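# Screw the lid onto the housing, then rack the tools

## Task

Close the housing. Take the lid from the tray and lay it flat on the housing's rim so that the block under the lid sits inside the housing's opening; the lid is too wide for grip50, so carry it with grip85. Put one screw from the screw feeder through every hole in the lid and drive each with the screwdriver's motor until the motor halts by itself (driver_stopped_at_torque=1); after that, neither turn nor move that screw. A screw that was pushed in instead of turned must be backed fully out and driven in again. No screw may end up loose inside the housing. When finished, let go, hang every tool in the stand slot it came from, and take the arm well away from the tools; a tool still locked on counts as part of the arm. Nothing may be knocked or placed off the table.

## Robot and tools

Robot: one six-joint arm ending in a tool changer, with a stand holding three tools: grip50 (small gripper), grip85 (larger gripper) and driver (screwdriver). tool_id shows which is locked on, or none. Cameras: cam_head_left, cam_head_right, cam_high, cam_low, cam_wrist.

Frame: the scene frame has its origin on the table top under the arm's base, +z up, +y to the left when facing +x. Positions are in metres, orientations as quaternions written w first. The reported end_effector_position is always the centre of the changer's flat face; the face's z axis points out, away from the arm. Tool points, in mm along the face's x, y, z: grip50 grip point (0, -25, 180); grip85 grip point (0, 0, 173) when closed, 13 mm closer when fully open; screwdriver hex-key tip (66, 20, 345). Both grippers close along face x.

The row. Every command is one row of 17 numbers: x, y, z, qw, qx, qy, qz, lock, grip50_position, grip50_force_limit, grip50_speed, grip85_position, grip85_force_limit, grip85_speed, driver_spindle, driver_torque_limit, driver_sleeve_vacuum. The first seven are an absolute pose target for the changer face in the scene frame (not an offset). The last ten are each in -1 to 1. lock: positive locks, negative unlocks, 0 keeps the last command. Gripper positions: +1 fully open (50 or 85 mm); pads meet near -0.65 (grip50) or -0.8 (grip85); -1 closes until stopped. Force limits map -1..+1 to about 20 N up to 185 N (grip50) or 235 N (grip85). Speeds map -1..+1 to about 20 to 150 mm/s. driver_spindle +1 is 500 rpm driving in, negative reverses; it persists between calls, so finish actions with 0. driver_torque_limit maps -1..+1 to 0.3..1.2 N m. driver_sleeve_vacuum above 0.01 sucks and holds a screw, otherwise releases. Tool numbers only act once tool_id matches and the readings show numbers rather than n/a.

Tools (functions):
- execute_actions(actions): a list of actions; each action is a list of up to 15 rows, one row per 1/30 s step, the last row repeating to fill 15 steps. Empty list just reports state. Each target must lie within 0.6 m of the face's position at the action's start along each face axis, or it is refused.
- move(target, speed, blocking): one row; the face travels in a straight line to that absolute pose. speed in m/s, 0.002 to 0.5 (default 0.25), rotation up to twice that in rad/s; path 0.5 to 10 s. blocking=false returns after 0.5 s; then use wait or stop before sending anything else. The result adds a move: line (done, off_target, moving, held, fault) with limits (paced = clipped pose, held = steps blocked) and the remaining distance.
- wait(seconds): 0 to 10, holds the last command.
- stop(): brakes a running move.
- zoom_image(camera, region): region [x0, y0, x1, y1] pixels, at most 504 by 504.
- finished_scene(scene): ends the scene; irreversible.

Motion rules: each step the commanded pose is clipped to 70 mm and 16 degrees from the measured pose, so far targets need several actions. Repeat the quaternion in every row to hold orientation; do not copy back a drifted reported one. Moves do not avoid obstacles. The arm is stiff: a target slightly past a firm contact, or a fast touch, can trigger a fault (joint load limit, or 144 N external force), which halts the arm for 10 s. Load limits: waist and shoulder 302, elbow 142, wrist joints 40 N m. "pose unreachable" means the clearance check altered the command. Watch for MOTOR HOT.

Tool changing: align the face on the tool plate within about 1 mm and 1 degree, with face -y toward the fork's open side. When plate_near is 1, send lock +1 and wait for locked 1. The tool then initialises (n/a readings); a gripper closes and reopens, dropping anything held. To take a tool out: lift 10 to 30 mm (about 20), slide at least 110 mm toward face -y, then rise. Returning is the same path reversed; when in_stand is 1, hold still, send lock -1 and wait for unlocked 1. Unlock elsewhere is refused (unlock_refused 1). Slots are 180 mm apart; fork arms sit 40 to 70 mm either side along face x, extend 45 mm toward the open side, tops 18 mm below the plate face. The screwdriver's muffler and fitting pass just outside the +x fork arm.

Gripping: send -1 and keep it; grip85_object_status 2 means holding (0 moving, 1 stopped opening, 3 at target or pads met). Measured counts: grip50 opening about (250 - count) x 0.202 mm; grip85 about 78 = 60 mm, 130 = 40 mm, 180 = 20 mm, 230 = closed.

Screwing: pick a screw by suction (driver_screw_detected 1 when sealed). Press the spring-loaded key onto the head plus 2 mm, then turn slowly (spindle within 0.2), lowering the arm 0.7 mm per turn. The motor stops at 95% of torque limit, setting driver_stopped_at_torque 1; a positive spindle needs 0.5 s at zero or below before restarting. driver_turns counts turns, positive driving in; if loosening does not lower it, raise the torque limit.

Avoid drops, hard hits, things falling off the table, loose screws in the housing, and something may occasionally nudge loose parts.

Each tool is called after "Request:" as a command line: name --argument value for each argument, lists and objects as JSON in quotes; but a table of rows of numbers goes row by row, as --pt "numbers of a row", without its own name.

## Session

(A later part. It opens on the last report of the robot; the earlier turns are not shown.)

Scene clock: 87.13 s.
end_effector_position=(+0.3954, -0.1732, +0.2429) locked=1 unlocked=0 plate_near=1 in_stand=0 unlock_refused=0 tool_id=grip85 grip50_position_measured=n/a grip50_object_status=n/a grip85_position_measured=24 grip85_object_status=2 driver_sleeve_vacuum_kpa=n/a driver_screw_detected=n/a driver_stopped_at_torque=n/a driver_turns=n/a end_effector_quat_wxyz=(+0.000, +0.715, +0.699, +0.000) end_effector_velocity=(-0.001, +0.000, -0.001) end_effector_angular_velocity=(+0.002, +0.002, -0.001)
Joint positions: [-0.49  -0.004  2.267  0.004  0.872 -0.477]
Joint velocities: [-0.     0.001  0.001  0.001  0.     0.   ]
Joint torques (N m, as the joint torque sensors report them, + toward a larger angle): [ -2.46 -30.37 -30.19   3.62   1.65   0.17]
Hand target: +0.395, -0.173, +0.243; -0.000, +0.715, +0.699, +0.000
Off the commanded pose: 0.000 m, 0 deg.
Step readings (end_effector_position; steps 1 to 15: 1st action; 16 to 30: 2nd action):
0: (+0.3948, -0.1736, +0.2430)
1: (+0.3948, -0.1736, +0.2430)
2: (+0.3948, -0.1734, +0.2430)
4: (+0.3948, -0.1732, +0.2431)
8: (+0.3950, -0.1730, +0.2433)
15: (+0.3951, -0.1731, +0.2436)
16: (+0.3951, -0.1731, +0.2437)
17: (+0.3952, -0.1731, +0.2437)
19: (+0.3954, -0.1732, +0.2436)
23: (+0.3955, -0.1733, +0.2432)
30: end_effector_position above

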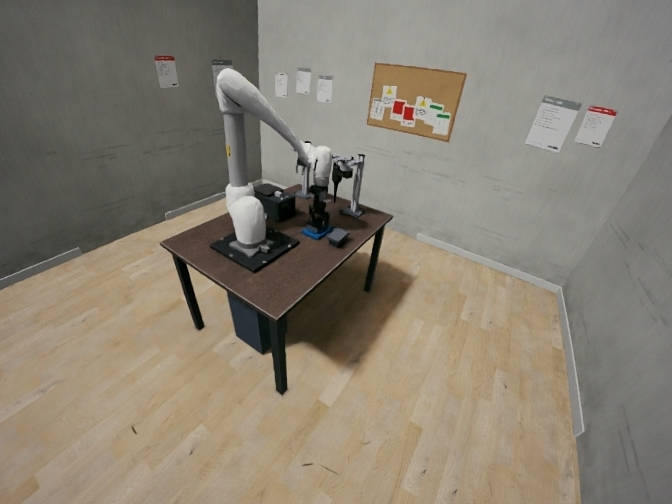

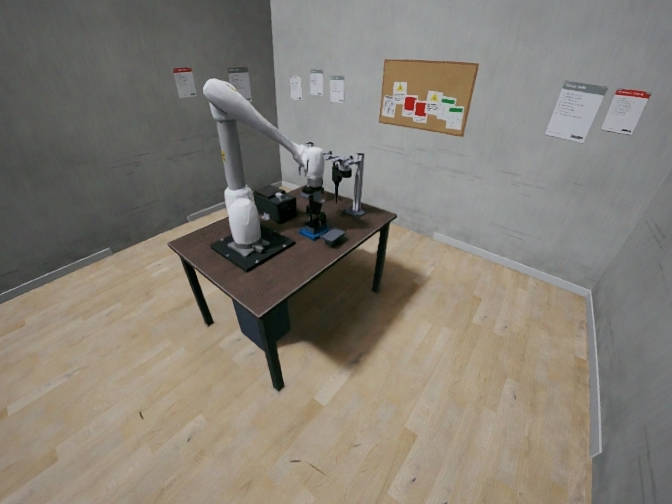

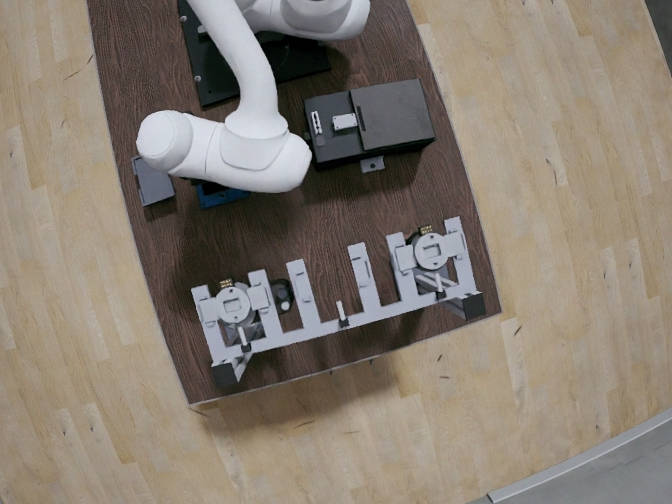

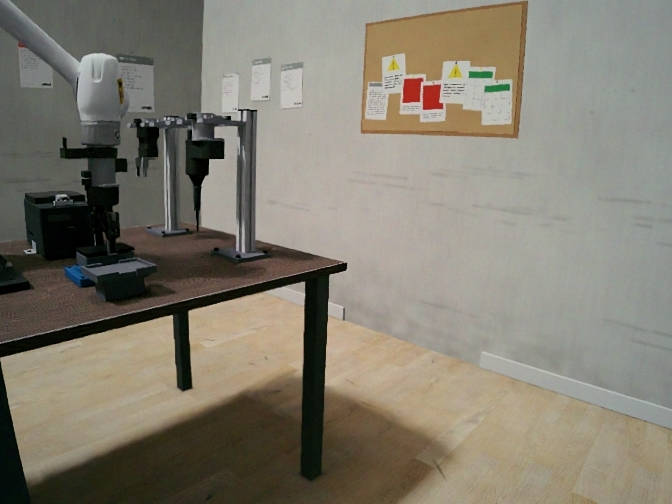

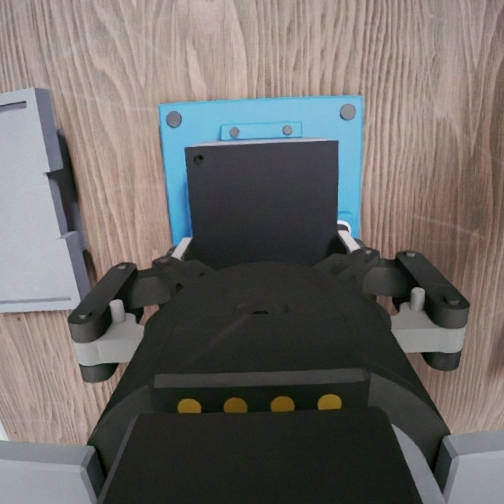

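Request:
execute_actions --actions '[[[0.3950, -0.1734, 0.2436, 0, 0.7147, 0.6994, 0, 0, 1, 0, 0, -1, -0.5, -1, 0, 0, 0]],[[0.3950, -0.1734, 0.2433, 0, 0.7147, 0.6994, 0, 0, 1, 0, 0, -1, -0.5, -1, 0, 0, 0]],[[0.3950, -0.1734, 0.2433, 0, 0.7147, 0.6994, 0, 0, 1, 0, 0, 1, -0.5, -1, 0, 0, 0]],[[0.3950, -0.1734, 0.2433, 0, 0.7147, 0.6994, 0, 0, 1, 0, 0, 1, -0.5, -1, 0, 0, 0]]]'

Request:
zoom_image --camera "cam_wrist" --region '[178, 130, 238, 180]'

Request:
zoom_image --camera "cam_low" --region '[70, 225, 145, 275]'

Scene clock: 89.43 s.
end_effector_position=(+0.3950, -0.1734, +0.2433) locked=1 unlocked=0 plate_near=1 in_stand=0 unlock_refused=0 tool_id=grip85 grip50_position_measured=n/a grip50_object_status=n/a grip85_position_measured=3 grip85_object_status=3 driver_sleeve_vacuum_kpa=n/a driver_screw_detected=n/a driver_stopped_at_torque=n/a driver_turns=n/a end_effector_quat_wxyz=(+0.000, +0.715, +0.699, +0.000) end_effector_velocity=(+0.000, -0.000, -0.000) end_effector_angular_velocity=(-0.000, -0.000, -0.001)
Joint positions: [-0.491 -0.005  2.267  0.004  0.874 -0.478]
Joint velocities: [-0.  0. -0.  0. -0.  0.]
Joint torques (N m, as the joint torque sensors report them, + toward a larger angle): [ -0.04 -40.59 -42.16   3.58  -0.17   0.07]
Hand target: +0.395, -0.173, +0.243; +0.000, +0.715, +0.699, +0.000
Off the commanded pose: 0.000 m, 0 deg.
Step readings (end_effector_position; steps 1 to 15: 1st action; 16 to 30: 2nd action; 31 to 45: 3rd action; 46 to 60: 4th action):
0: (+0.3952, -0.1731, +0.2426)
1: (+0.3952, -0.1731, +0.2426)
2: (+0.3951, -0.1731, +0.2427)
4: (+0.3948, -0.1731, +0.2428)
8: (+0.3947, -0.1732, +0.2432)
15: (+0.3948, -0.1733, +0.2434)
16: (+0.3948, -0.1733, +0.2434)
17: (+0.3949, -0.1733, +0.2434)
19: (+0.3950, -0.1734, +0.2434)
23: (+0.3950, -0.1734, +0.2434)
30: (+0.3950, -0.1734, +0.2434)
31: (+0.3950, -0.1734, +0.2434)
32: (+0.3950, -0.1734, +0.2434)
34: (+0.3950, -0.1734, +0.2434)
38: (+0.3950, -0.1734, +0.2434)
45: (+0.3950, -0.1734, +0.2434)
46: (+0.3950, -0.1734, +0.2434)
47: (+0.3950, -0.1734, +0.2434)
49: (+0.3950, -0.1734, +0.2434)
53: (+0.3950, -0.1734, +0.2433)
60: end_effector_position above

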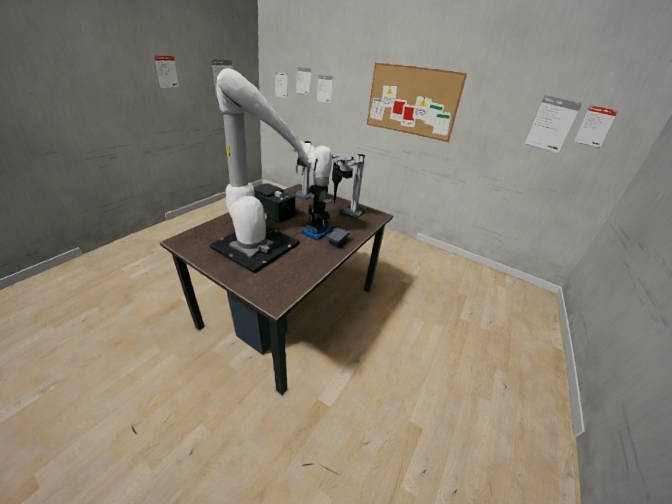

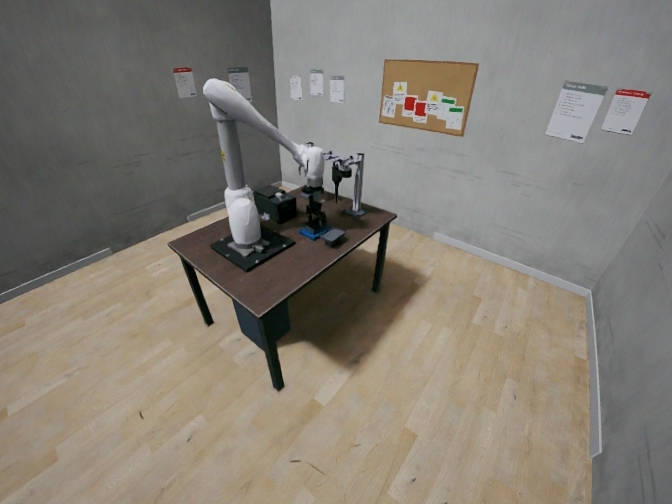

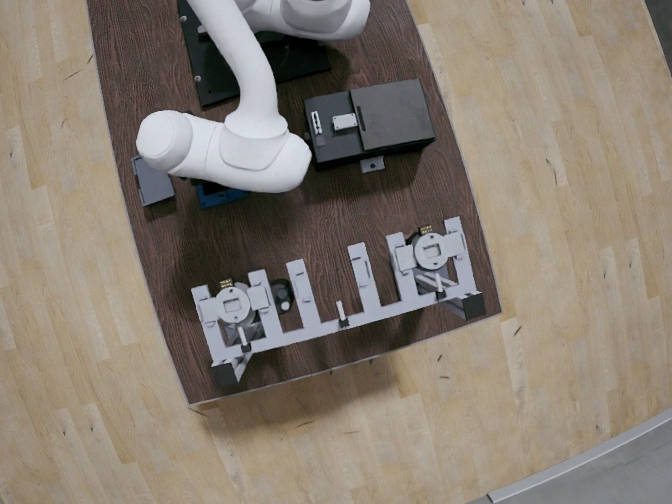

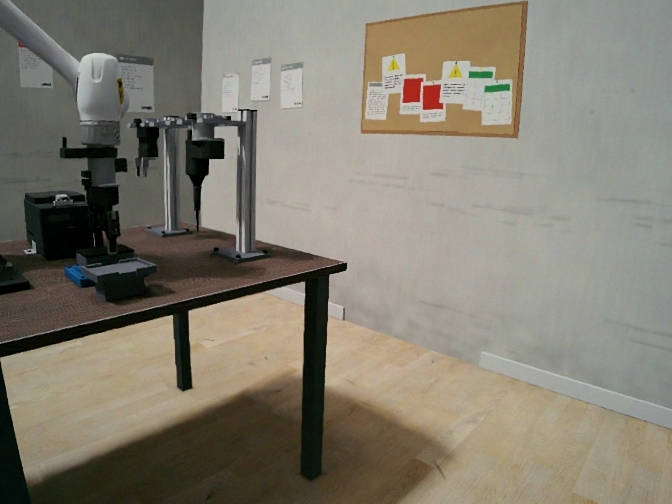

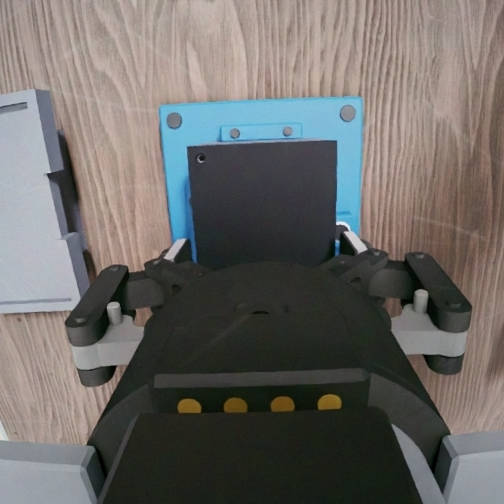

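Region (178, 130, 238, 180) of cam_wrist's 504x504 image, scaled by 8.400, with more detail than that image has.

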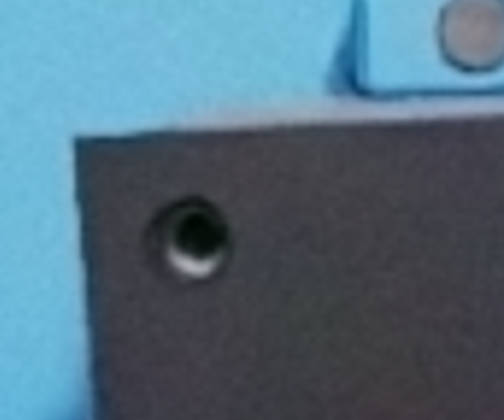

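Region (70, 225, 145, 275) of cam_low's 672x504 image, scaled by 6.720, with more detail than that image has.

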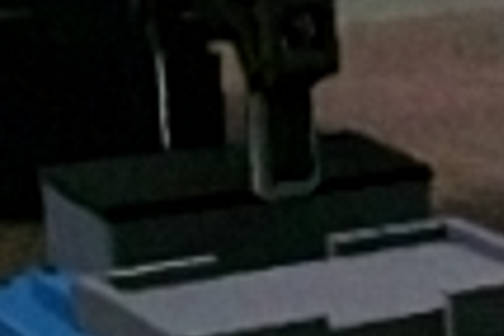

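Request:
move --target '[0.40, -0.172, 0.28, 0, 0.7147, 0.6994, 0, 0, 1, 0, 0, 1, -0.5, -1, 0, 0, 0]' --speed 0.15

Request:
move --target '[0.575, 0.0312, 0.432, 0, 0.7139, 0.7003, 0, 0, 1, 0, 0, 1, -0.5, -1, 0, 0, 0]' --speed 0.3

Request:
move --target '[0.6985, 0.0288, 0.432, 0, 0.7139, 0.7003, 0, 0, 1, 0, 0, 1, -0.5, -1, 0, 0, 0]' --speed 0.15

Request:
move --target '[0.6985, 0.0288, 0.4126, 0, 0.7139, 0.7003, 0, 0, 1, 0, 0, 1, -0.5, -1, 0, 0, 0]' --speed 0.03

Scene clock: 90.43 s.
end_effector_position=(+0.3999, -0.1720, +0.2800) locked=1 unlocked=0 plate_near=1 in_stand=0 unlock_refused=0 tool_id=grip85 grip50_position_measured=n/a grip50_object_status=n/a grip85_position_measured=3 grip85_object_status=3 driver_sleeve_vacuum_kpa=n/a driver_screw_detected=n/a driver_stopped_at_torque=n/a driver_turns=n/a end_effector_quat_wxyz=(-0.000, +0.715, +0.699, -0.000) end_effector_velocity=(+0.000, +0.000, +0.000) end_effector_angular_velocity=(+0.001, -0.001, -0.001)
Joint positions: [-0.483 -0.045  2.223  0.004  0.958 -0.469]
Joint velocities: [-0.    -0.    -0.     0.001  0.     0.   ]
Joint torques (N m, as the joint torque sensors report them, + toward a larger angle): [ -0.61 -37.43 -45.5    3.44  -0.09  -0.05]
Hand target: +0.400, -0.172, +0.280; +0.000, +0.715, +0.699, -0.000
Off the commanded pose: 0.000 m, 0 deg.
move: done

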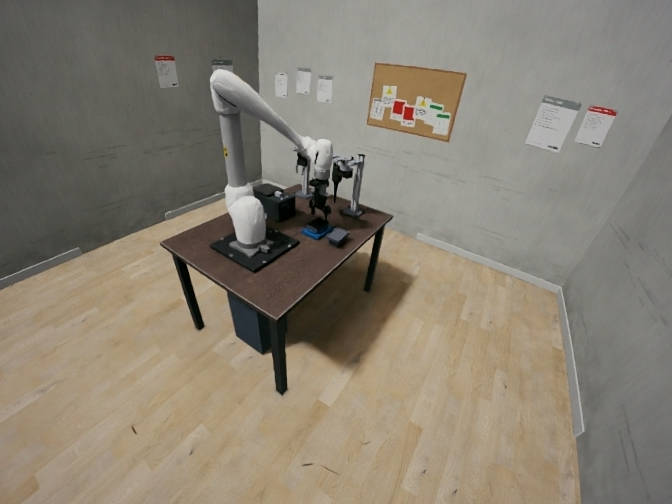

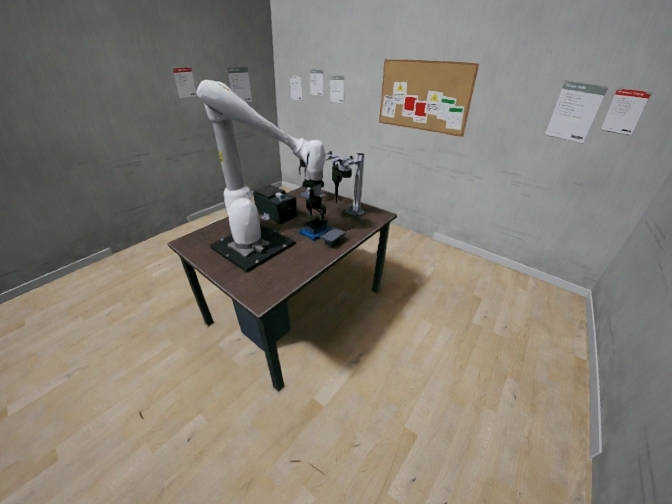

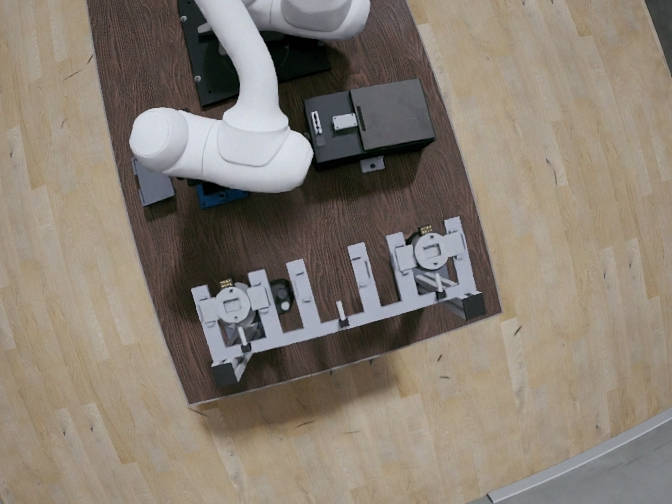

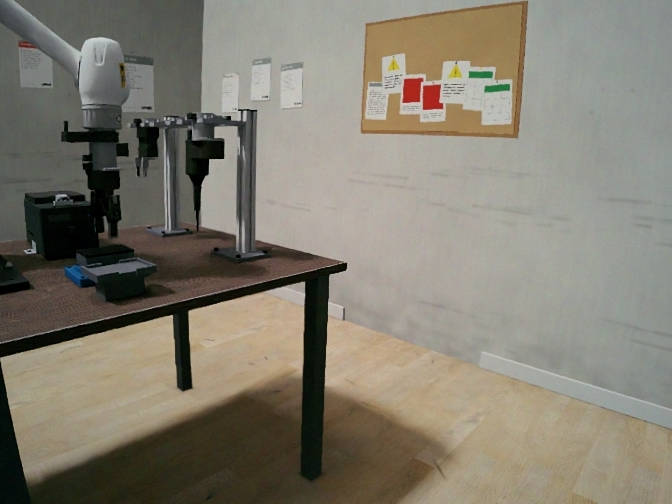

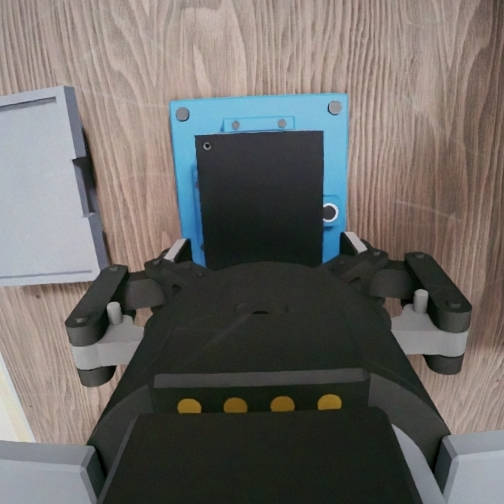

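Scene clock: 91.87 s.
end_effector_position=(+0.5745, +0.0315, +0.4321) locked=1 unlocked=0 plate_near=1 in_stand=0 unlock_refused=0 tool_id=grip85 grip50_position_measured=n/a grip50_object_status=n/a grip85_position_measured=3 grip85_object_status=3 driver_sleeve_vacuum_kpa=n/a driver_screw_detected=n/a driver_stopped_at_torque=n/a driver_turns=n/a end_effector_quat_wxyz=(-0.000, +0.714, +0.700, +0.000) end_effector_velocity=(+0.000, +0.000, +0.000) end_effector_angular_velocity=(-0.000, -0.000, +0.002)
Joint positions: [0.    0.059 1.812 0.    1.264 0.014]
Joint velocities: [ 0.001  0.    -0.001 -0.     0.    -0.001]
Joint torques (N m, as the joint torque sensors report them, + toward a larger angle): [ -3.17 -55.97 -52.14   4.19  -0.15   0.  ]
Hand target: +0.575, +0.032, +0.432; -0.000, +0.714, +0.700, +0.000
Off the commanded pose: 0.001 m, 0 deg.
move: done

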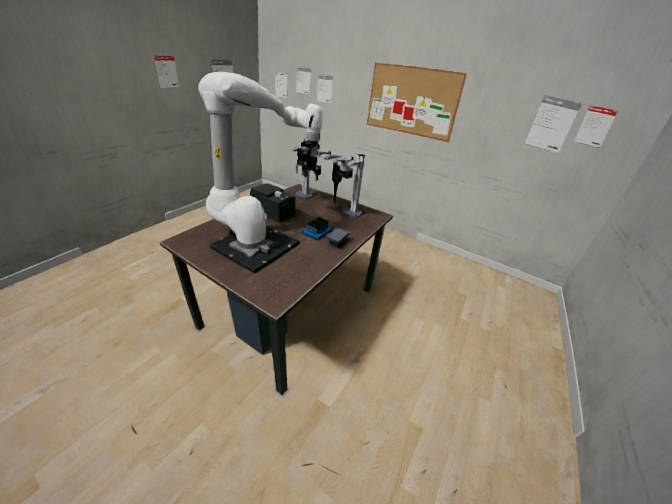

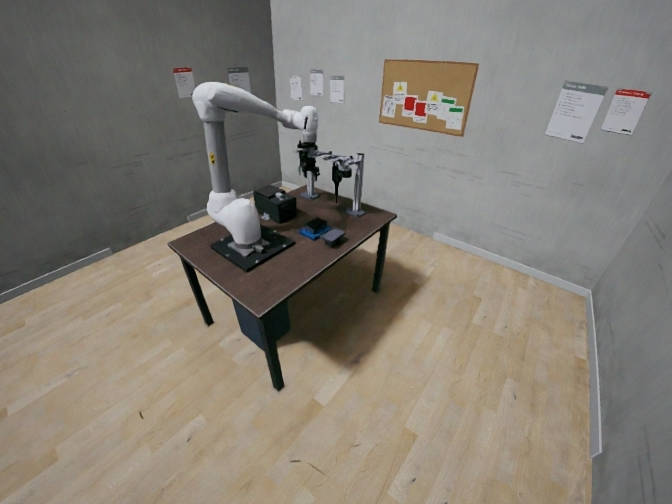

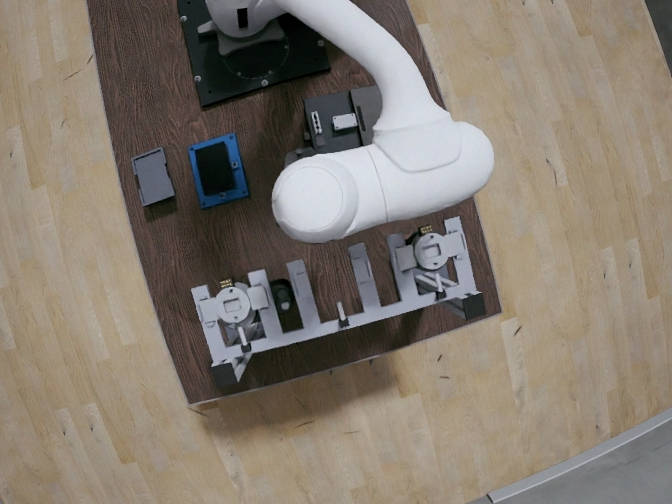

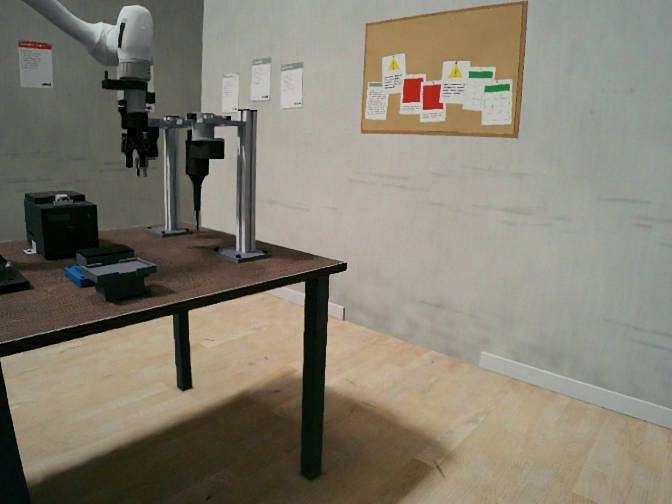

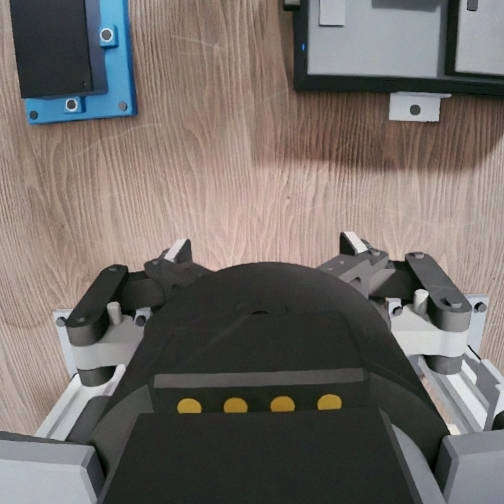

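Scene clock: 93.03 s.
end_effector_position=(+0.6984, +0.0289, +0.4321) locked=1 unlocked=0 plate_near=1 in_stand=0 unlock_refused=0 tool_id=grip85 grip50_position_measured=n/a grip50_object_status=n/a grip85_position_measured=3 grip85_object_status=3 driver_sleeve_vacuum_kpa=n/a driver_screw_detected=n/a driver_stopped_at_torque=n/a driver_turns=n/a end_effector_quat_wxyz=(+0.000, +0.714, +0.700, +0.000) end_effector_velocity=(+0.000, +0.000, +0.000) end_effector_angular_velocity=(+0.000, -0.000, +0.000)
Joint positions: [-0.002  0.252  1.583  0.     1.3    0.011]
Joint velocities: [ 0.001  0.    -0.     0.     0.     0.   ]
Joint torques (N m, as the joint torque sensors report them, + toward a larger angle): [ -1.01 -79.92 -52.23   4.2   -0.12  -0.09]
Hand target: +0.698, +0.029, +0.432; +0.000, +0.714, +0.700, -0.000
Off the commanded pose: 0.000 m, 0 deg.
move: done

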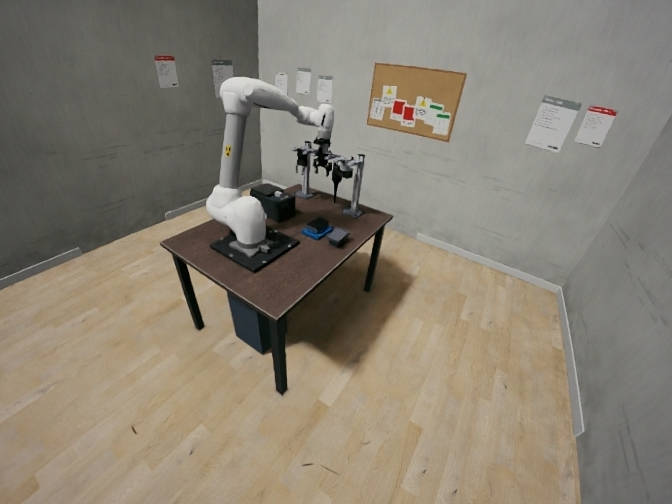

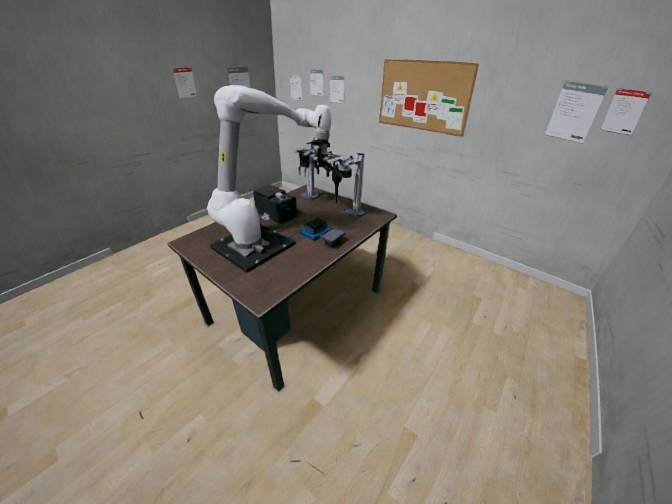

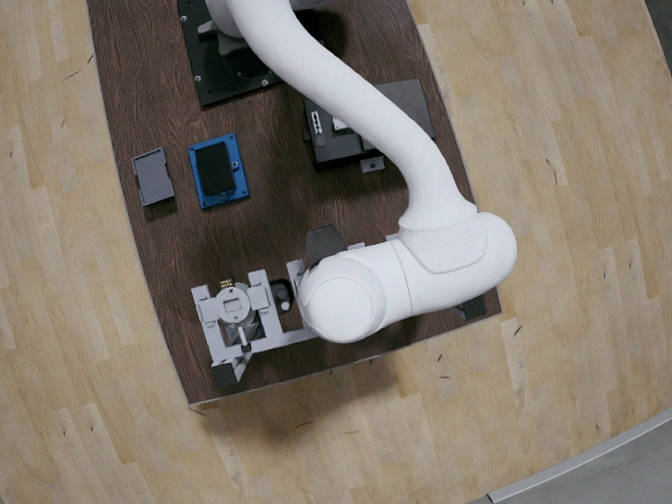

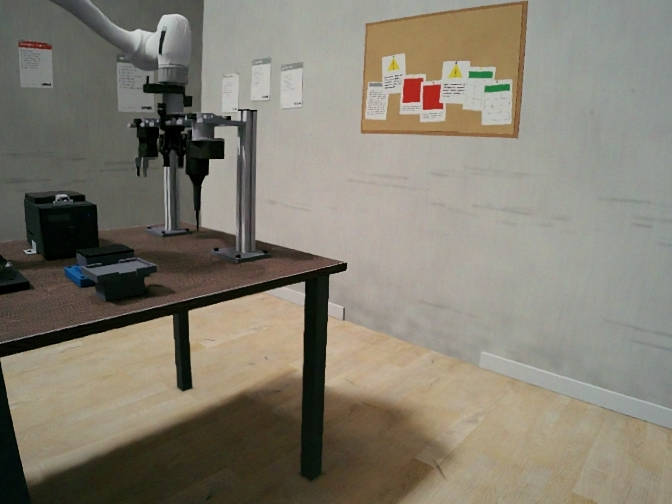

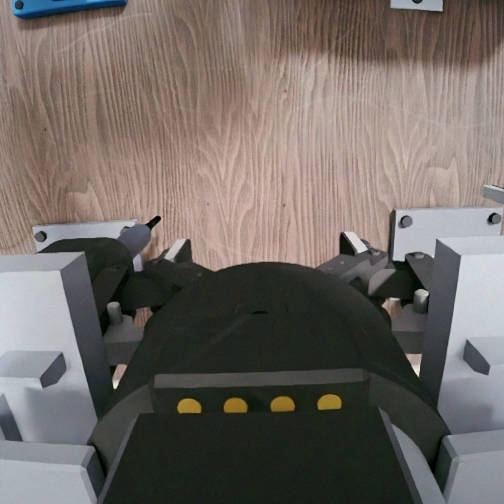

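Scene clock: 93.93 s.
end_effector_position=(+0.6985, +0.0288, +0.4126) locked=1 unlocked=0 plate_near=1 in_stand=1 unlock_refused=0 tool_id=grip85 grip50_position_measured=n/a grip50_object_status=n/a grip85_position_measured=3 grip85_object_status=3 driver_sleeve_vacuum_kpa=n/a driver_screw_detected=n/a driver_stopped_at_torque=n/a driver_turns=n/a end_effector_quat_wxyz=(+0.000, +0.714, +0.700, +0.000) end_effector_velocity=(-0.000, +0.000, -0.000) end_effector_angular_velocity=(-0.001, -0.000, -0.000)
Joint positions: [-0.002  0.261  1.607  0.     1.267  0.011]
Joint velocities: [ 0.    -0.     0.    -0.001 -0.     0.001]
Joint torques (N m, as the joint torque sensors report them, + toward a larger angle): [ -0.52 -81.34 -52.01   4.25  -0.16   0.01]
Hand target: +0.699, +0.029, +0.413; -0.000, +0.714, +0.700, +0.000
Off the commanded pose: 0.000 m, 0 deg.
move: done

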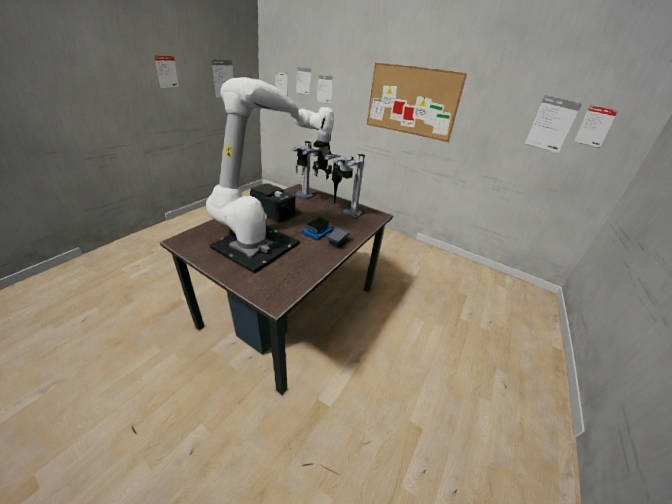

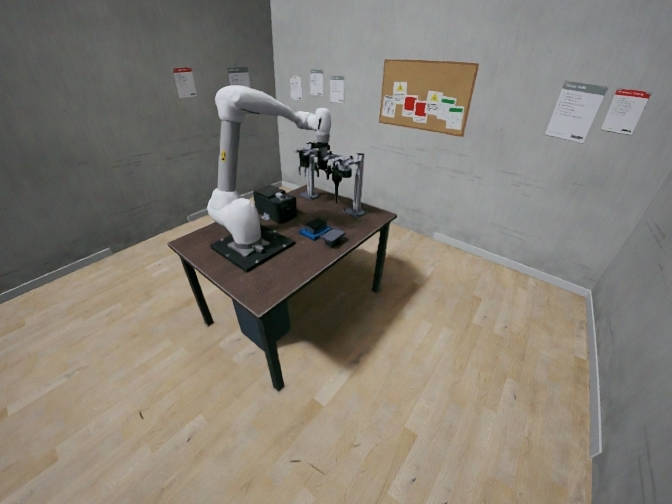

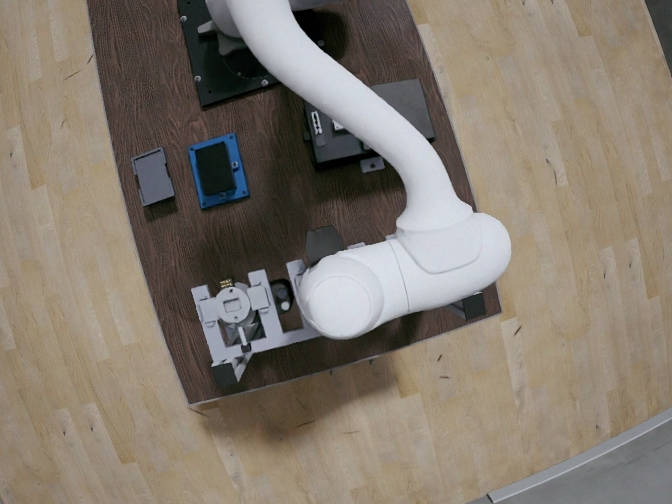

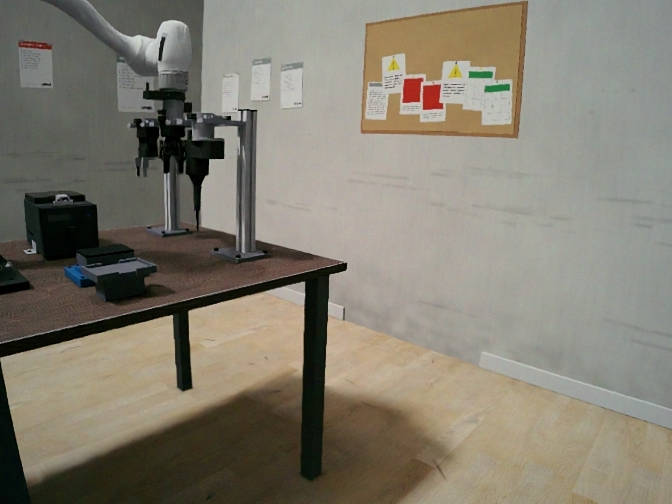

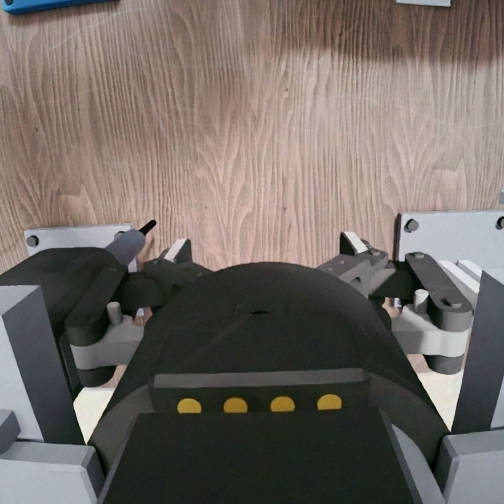

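Request:
execute_actions --actions '[[[0.6985, 0.0288, 0.4123, 0, 0.7139, 0.7003, 0, -1, 1, 0, 0, 1, -0.5, -1, 0, 0, 0]]]'

Request:
wait --seconds 0.8

Scene clock: 94.53 s.
end_effector_position=(+0.6985, +0.0288, +0.4123) locked=0 unlocked=0 plate_near=1 in_stand=1 unlock_refused=0 tool_id=none grip50_position_measured=n/a grip50_object_status=n/a grip85_position_measured=n/a grip85_object_status=n/a driver_sleeve_vacuum_kpa=n/a driver_screw_detected=n/a driver_stopped_at_torque=n/a driver_turns=n/a end_effector_quat_wxyz=(-0.000, +0.714, +0.700, -0.000) end_effector_velocity=(+0.000, -0.000, -0.000) end_effector_angular_velocity=(-0.000, +0.000, -0.000)
Joint positions: [-0.002  0.261  1.608  0.     1.266  0.011]
Joint velocities: [-0.  0.  0. -0. -0. -0.]
Joint torques (N m, as the joint torque sensors report them, + toward a larger angle): [ -0.16 -71.23 -45.06   4.16   0.     0.04]
Hand target: +0.699, +0.029, +0.412; -0.000, +0.714, +0.700, -0.000
Off the commanded pose: 0.000 m, 0 deg.
Step readings (end_effector_position):
0: (+0.6985, +0.0288, +0.4126)
1: (+0.6985, +0.0288, +0.4124)
2: (+0.6985, +0.0288, +0.4123)
4: (+0.6985, +0.0288, +0.4123)
8: (+0.6985, +0.0288, +0.4123)
15: end_effector_position above

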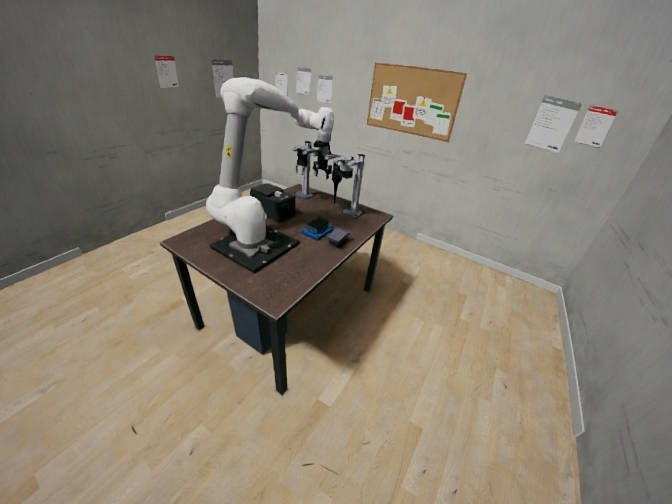

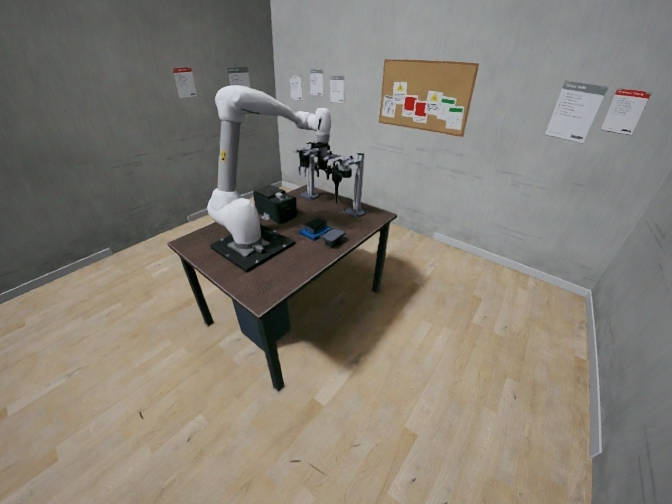

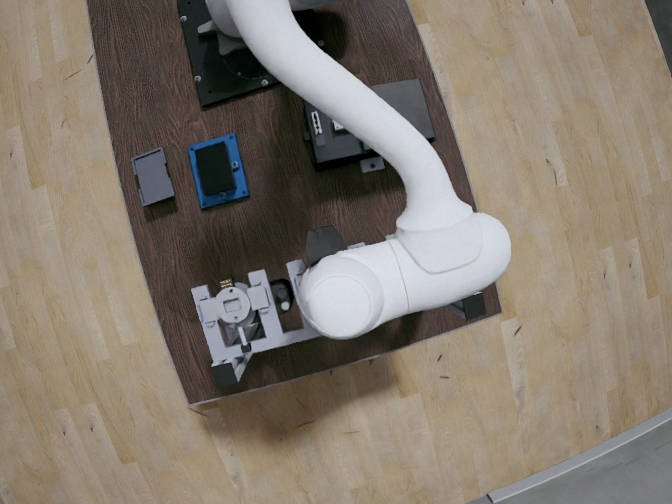

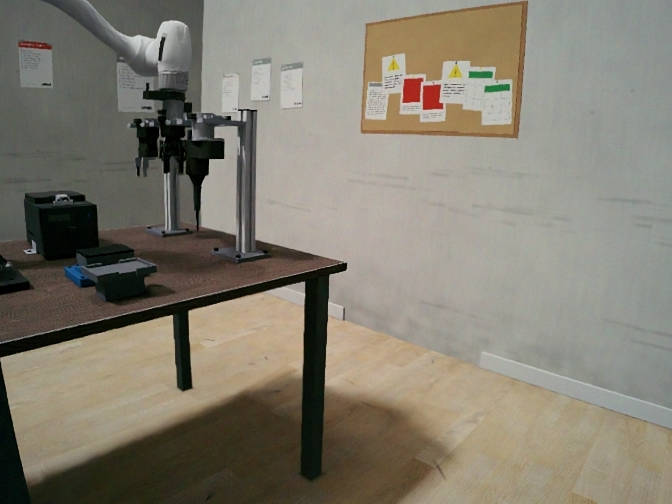

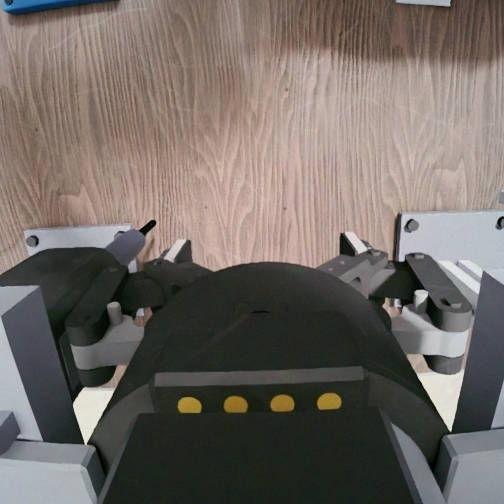

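Scene clock: 95.33 s.
end_effector_position=(+0.6985, +0.0288, +0.4123) locked=0 unlocked=1 plate_near=1 in_stand=1 unlock_refused=0 tool_id=none grip50_position_measured=n/a grip50_object_status=n/a grip85_position_measured=n/a grip85_object_status=n/a driver_sleeve_vacuum_kpa=n/a driver_screw_detected=n/a driver_stopped_at_torque=n/a driver_turns=n/a end_effector_quat_wxyz=(-0.000, +0.714, +0.700, -0.000) end_effector_velocity=(-0.000, +0.000, +0.000) end_effector_angular_velocity=(-0.000, -0.000, +0.000)
Joint positions: [-0.002  0.261  1.608  0.     1.266  0.011]
Joint velocities: [ 0. -0. -0. -0. -0.  0.]
Joint torques (N m, as the joint torque sensors report them, + toward a larger angle): [ -0.68 -72.6  -44.81   4.25  -0.42  -0.05]
Hand target: +0.699, +0.029, +0.412; -0.000, +0.714, +0.700, -0.000
Off the commanded pose: 0.000 m, 0 deg.
wait: 0.80 s; at rest by 0.20 s

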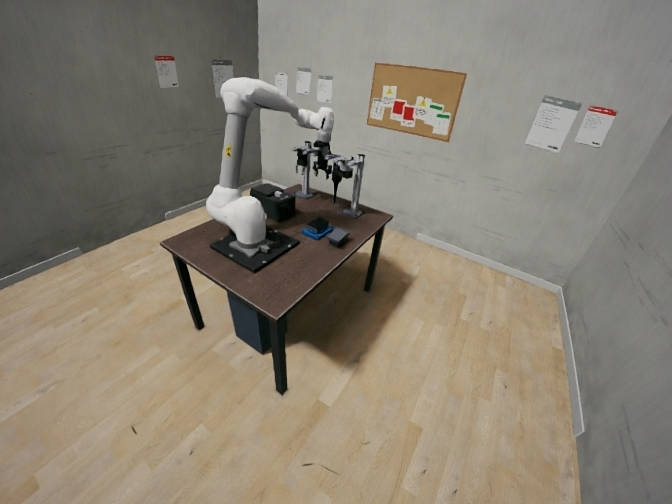

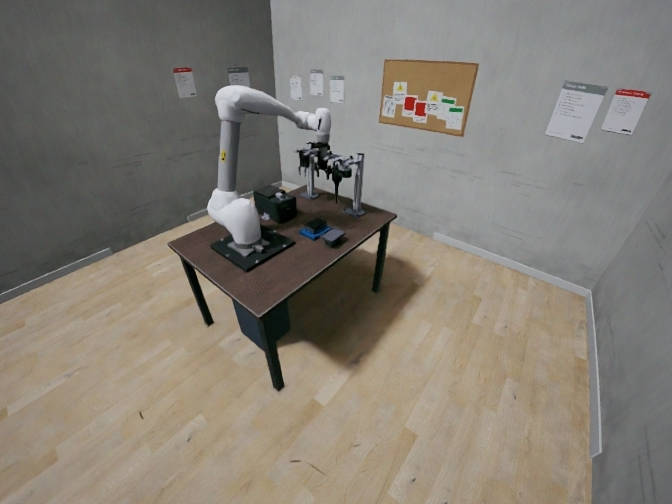

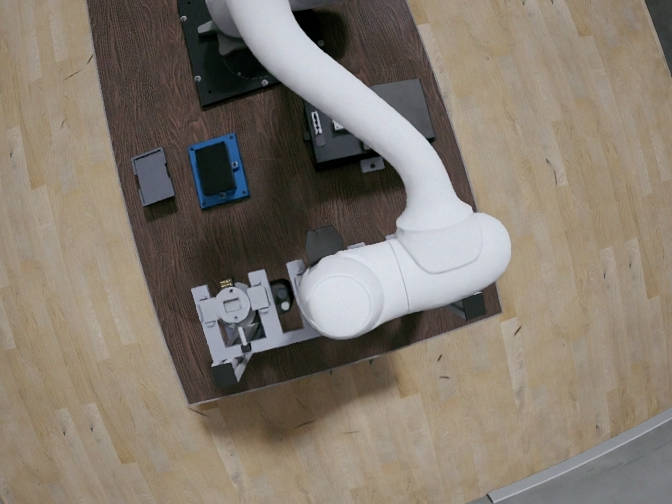

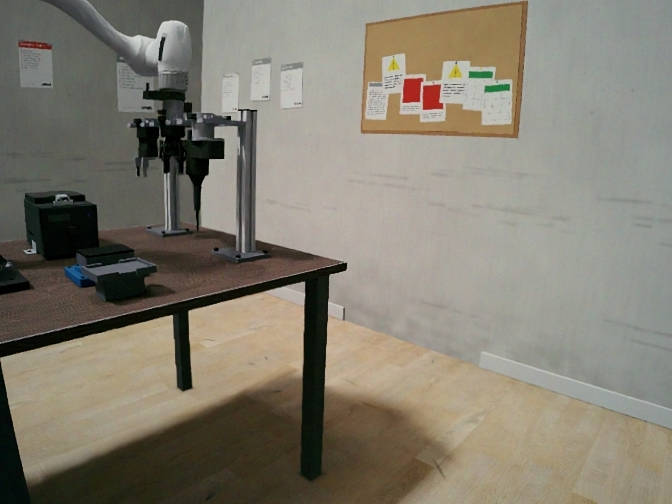

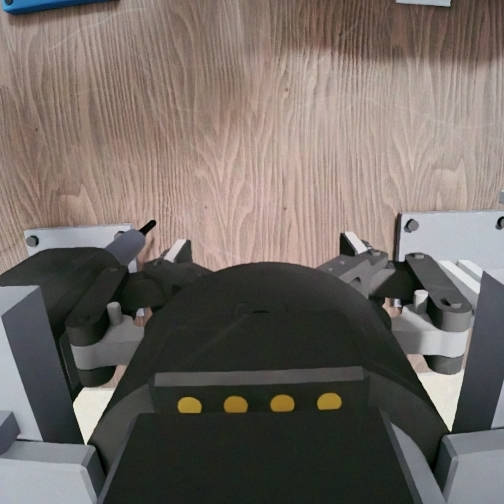

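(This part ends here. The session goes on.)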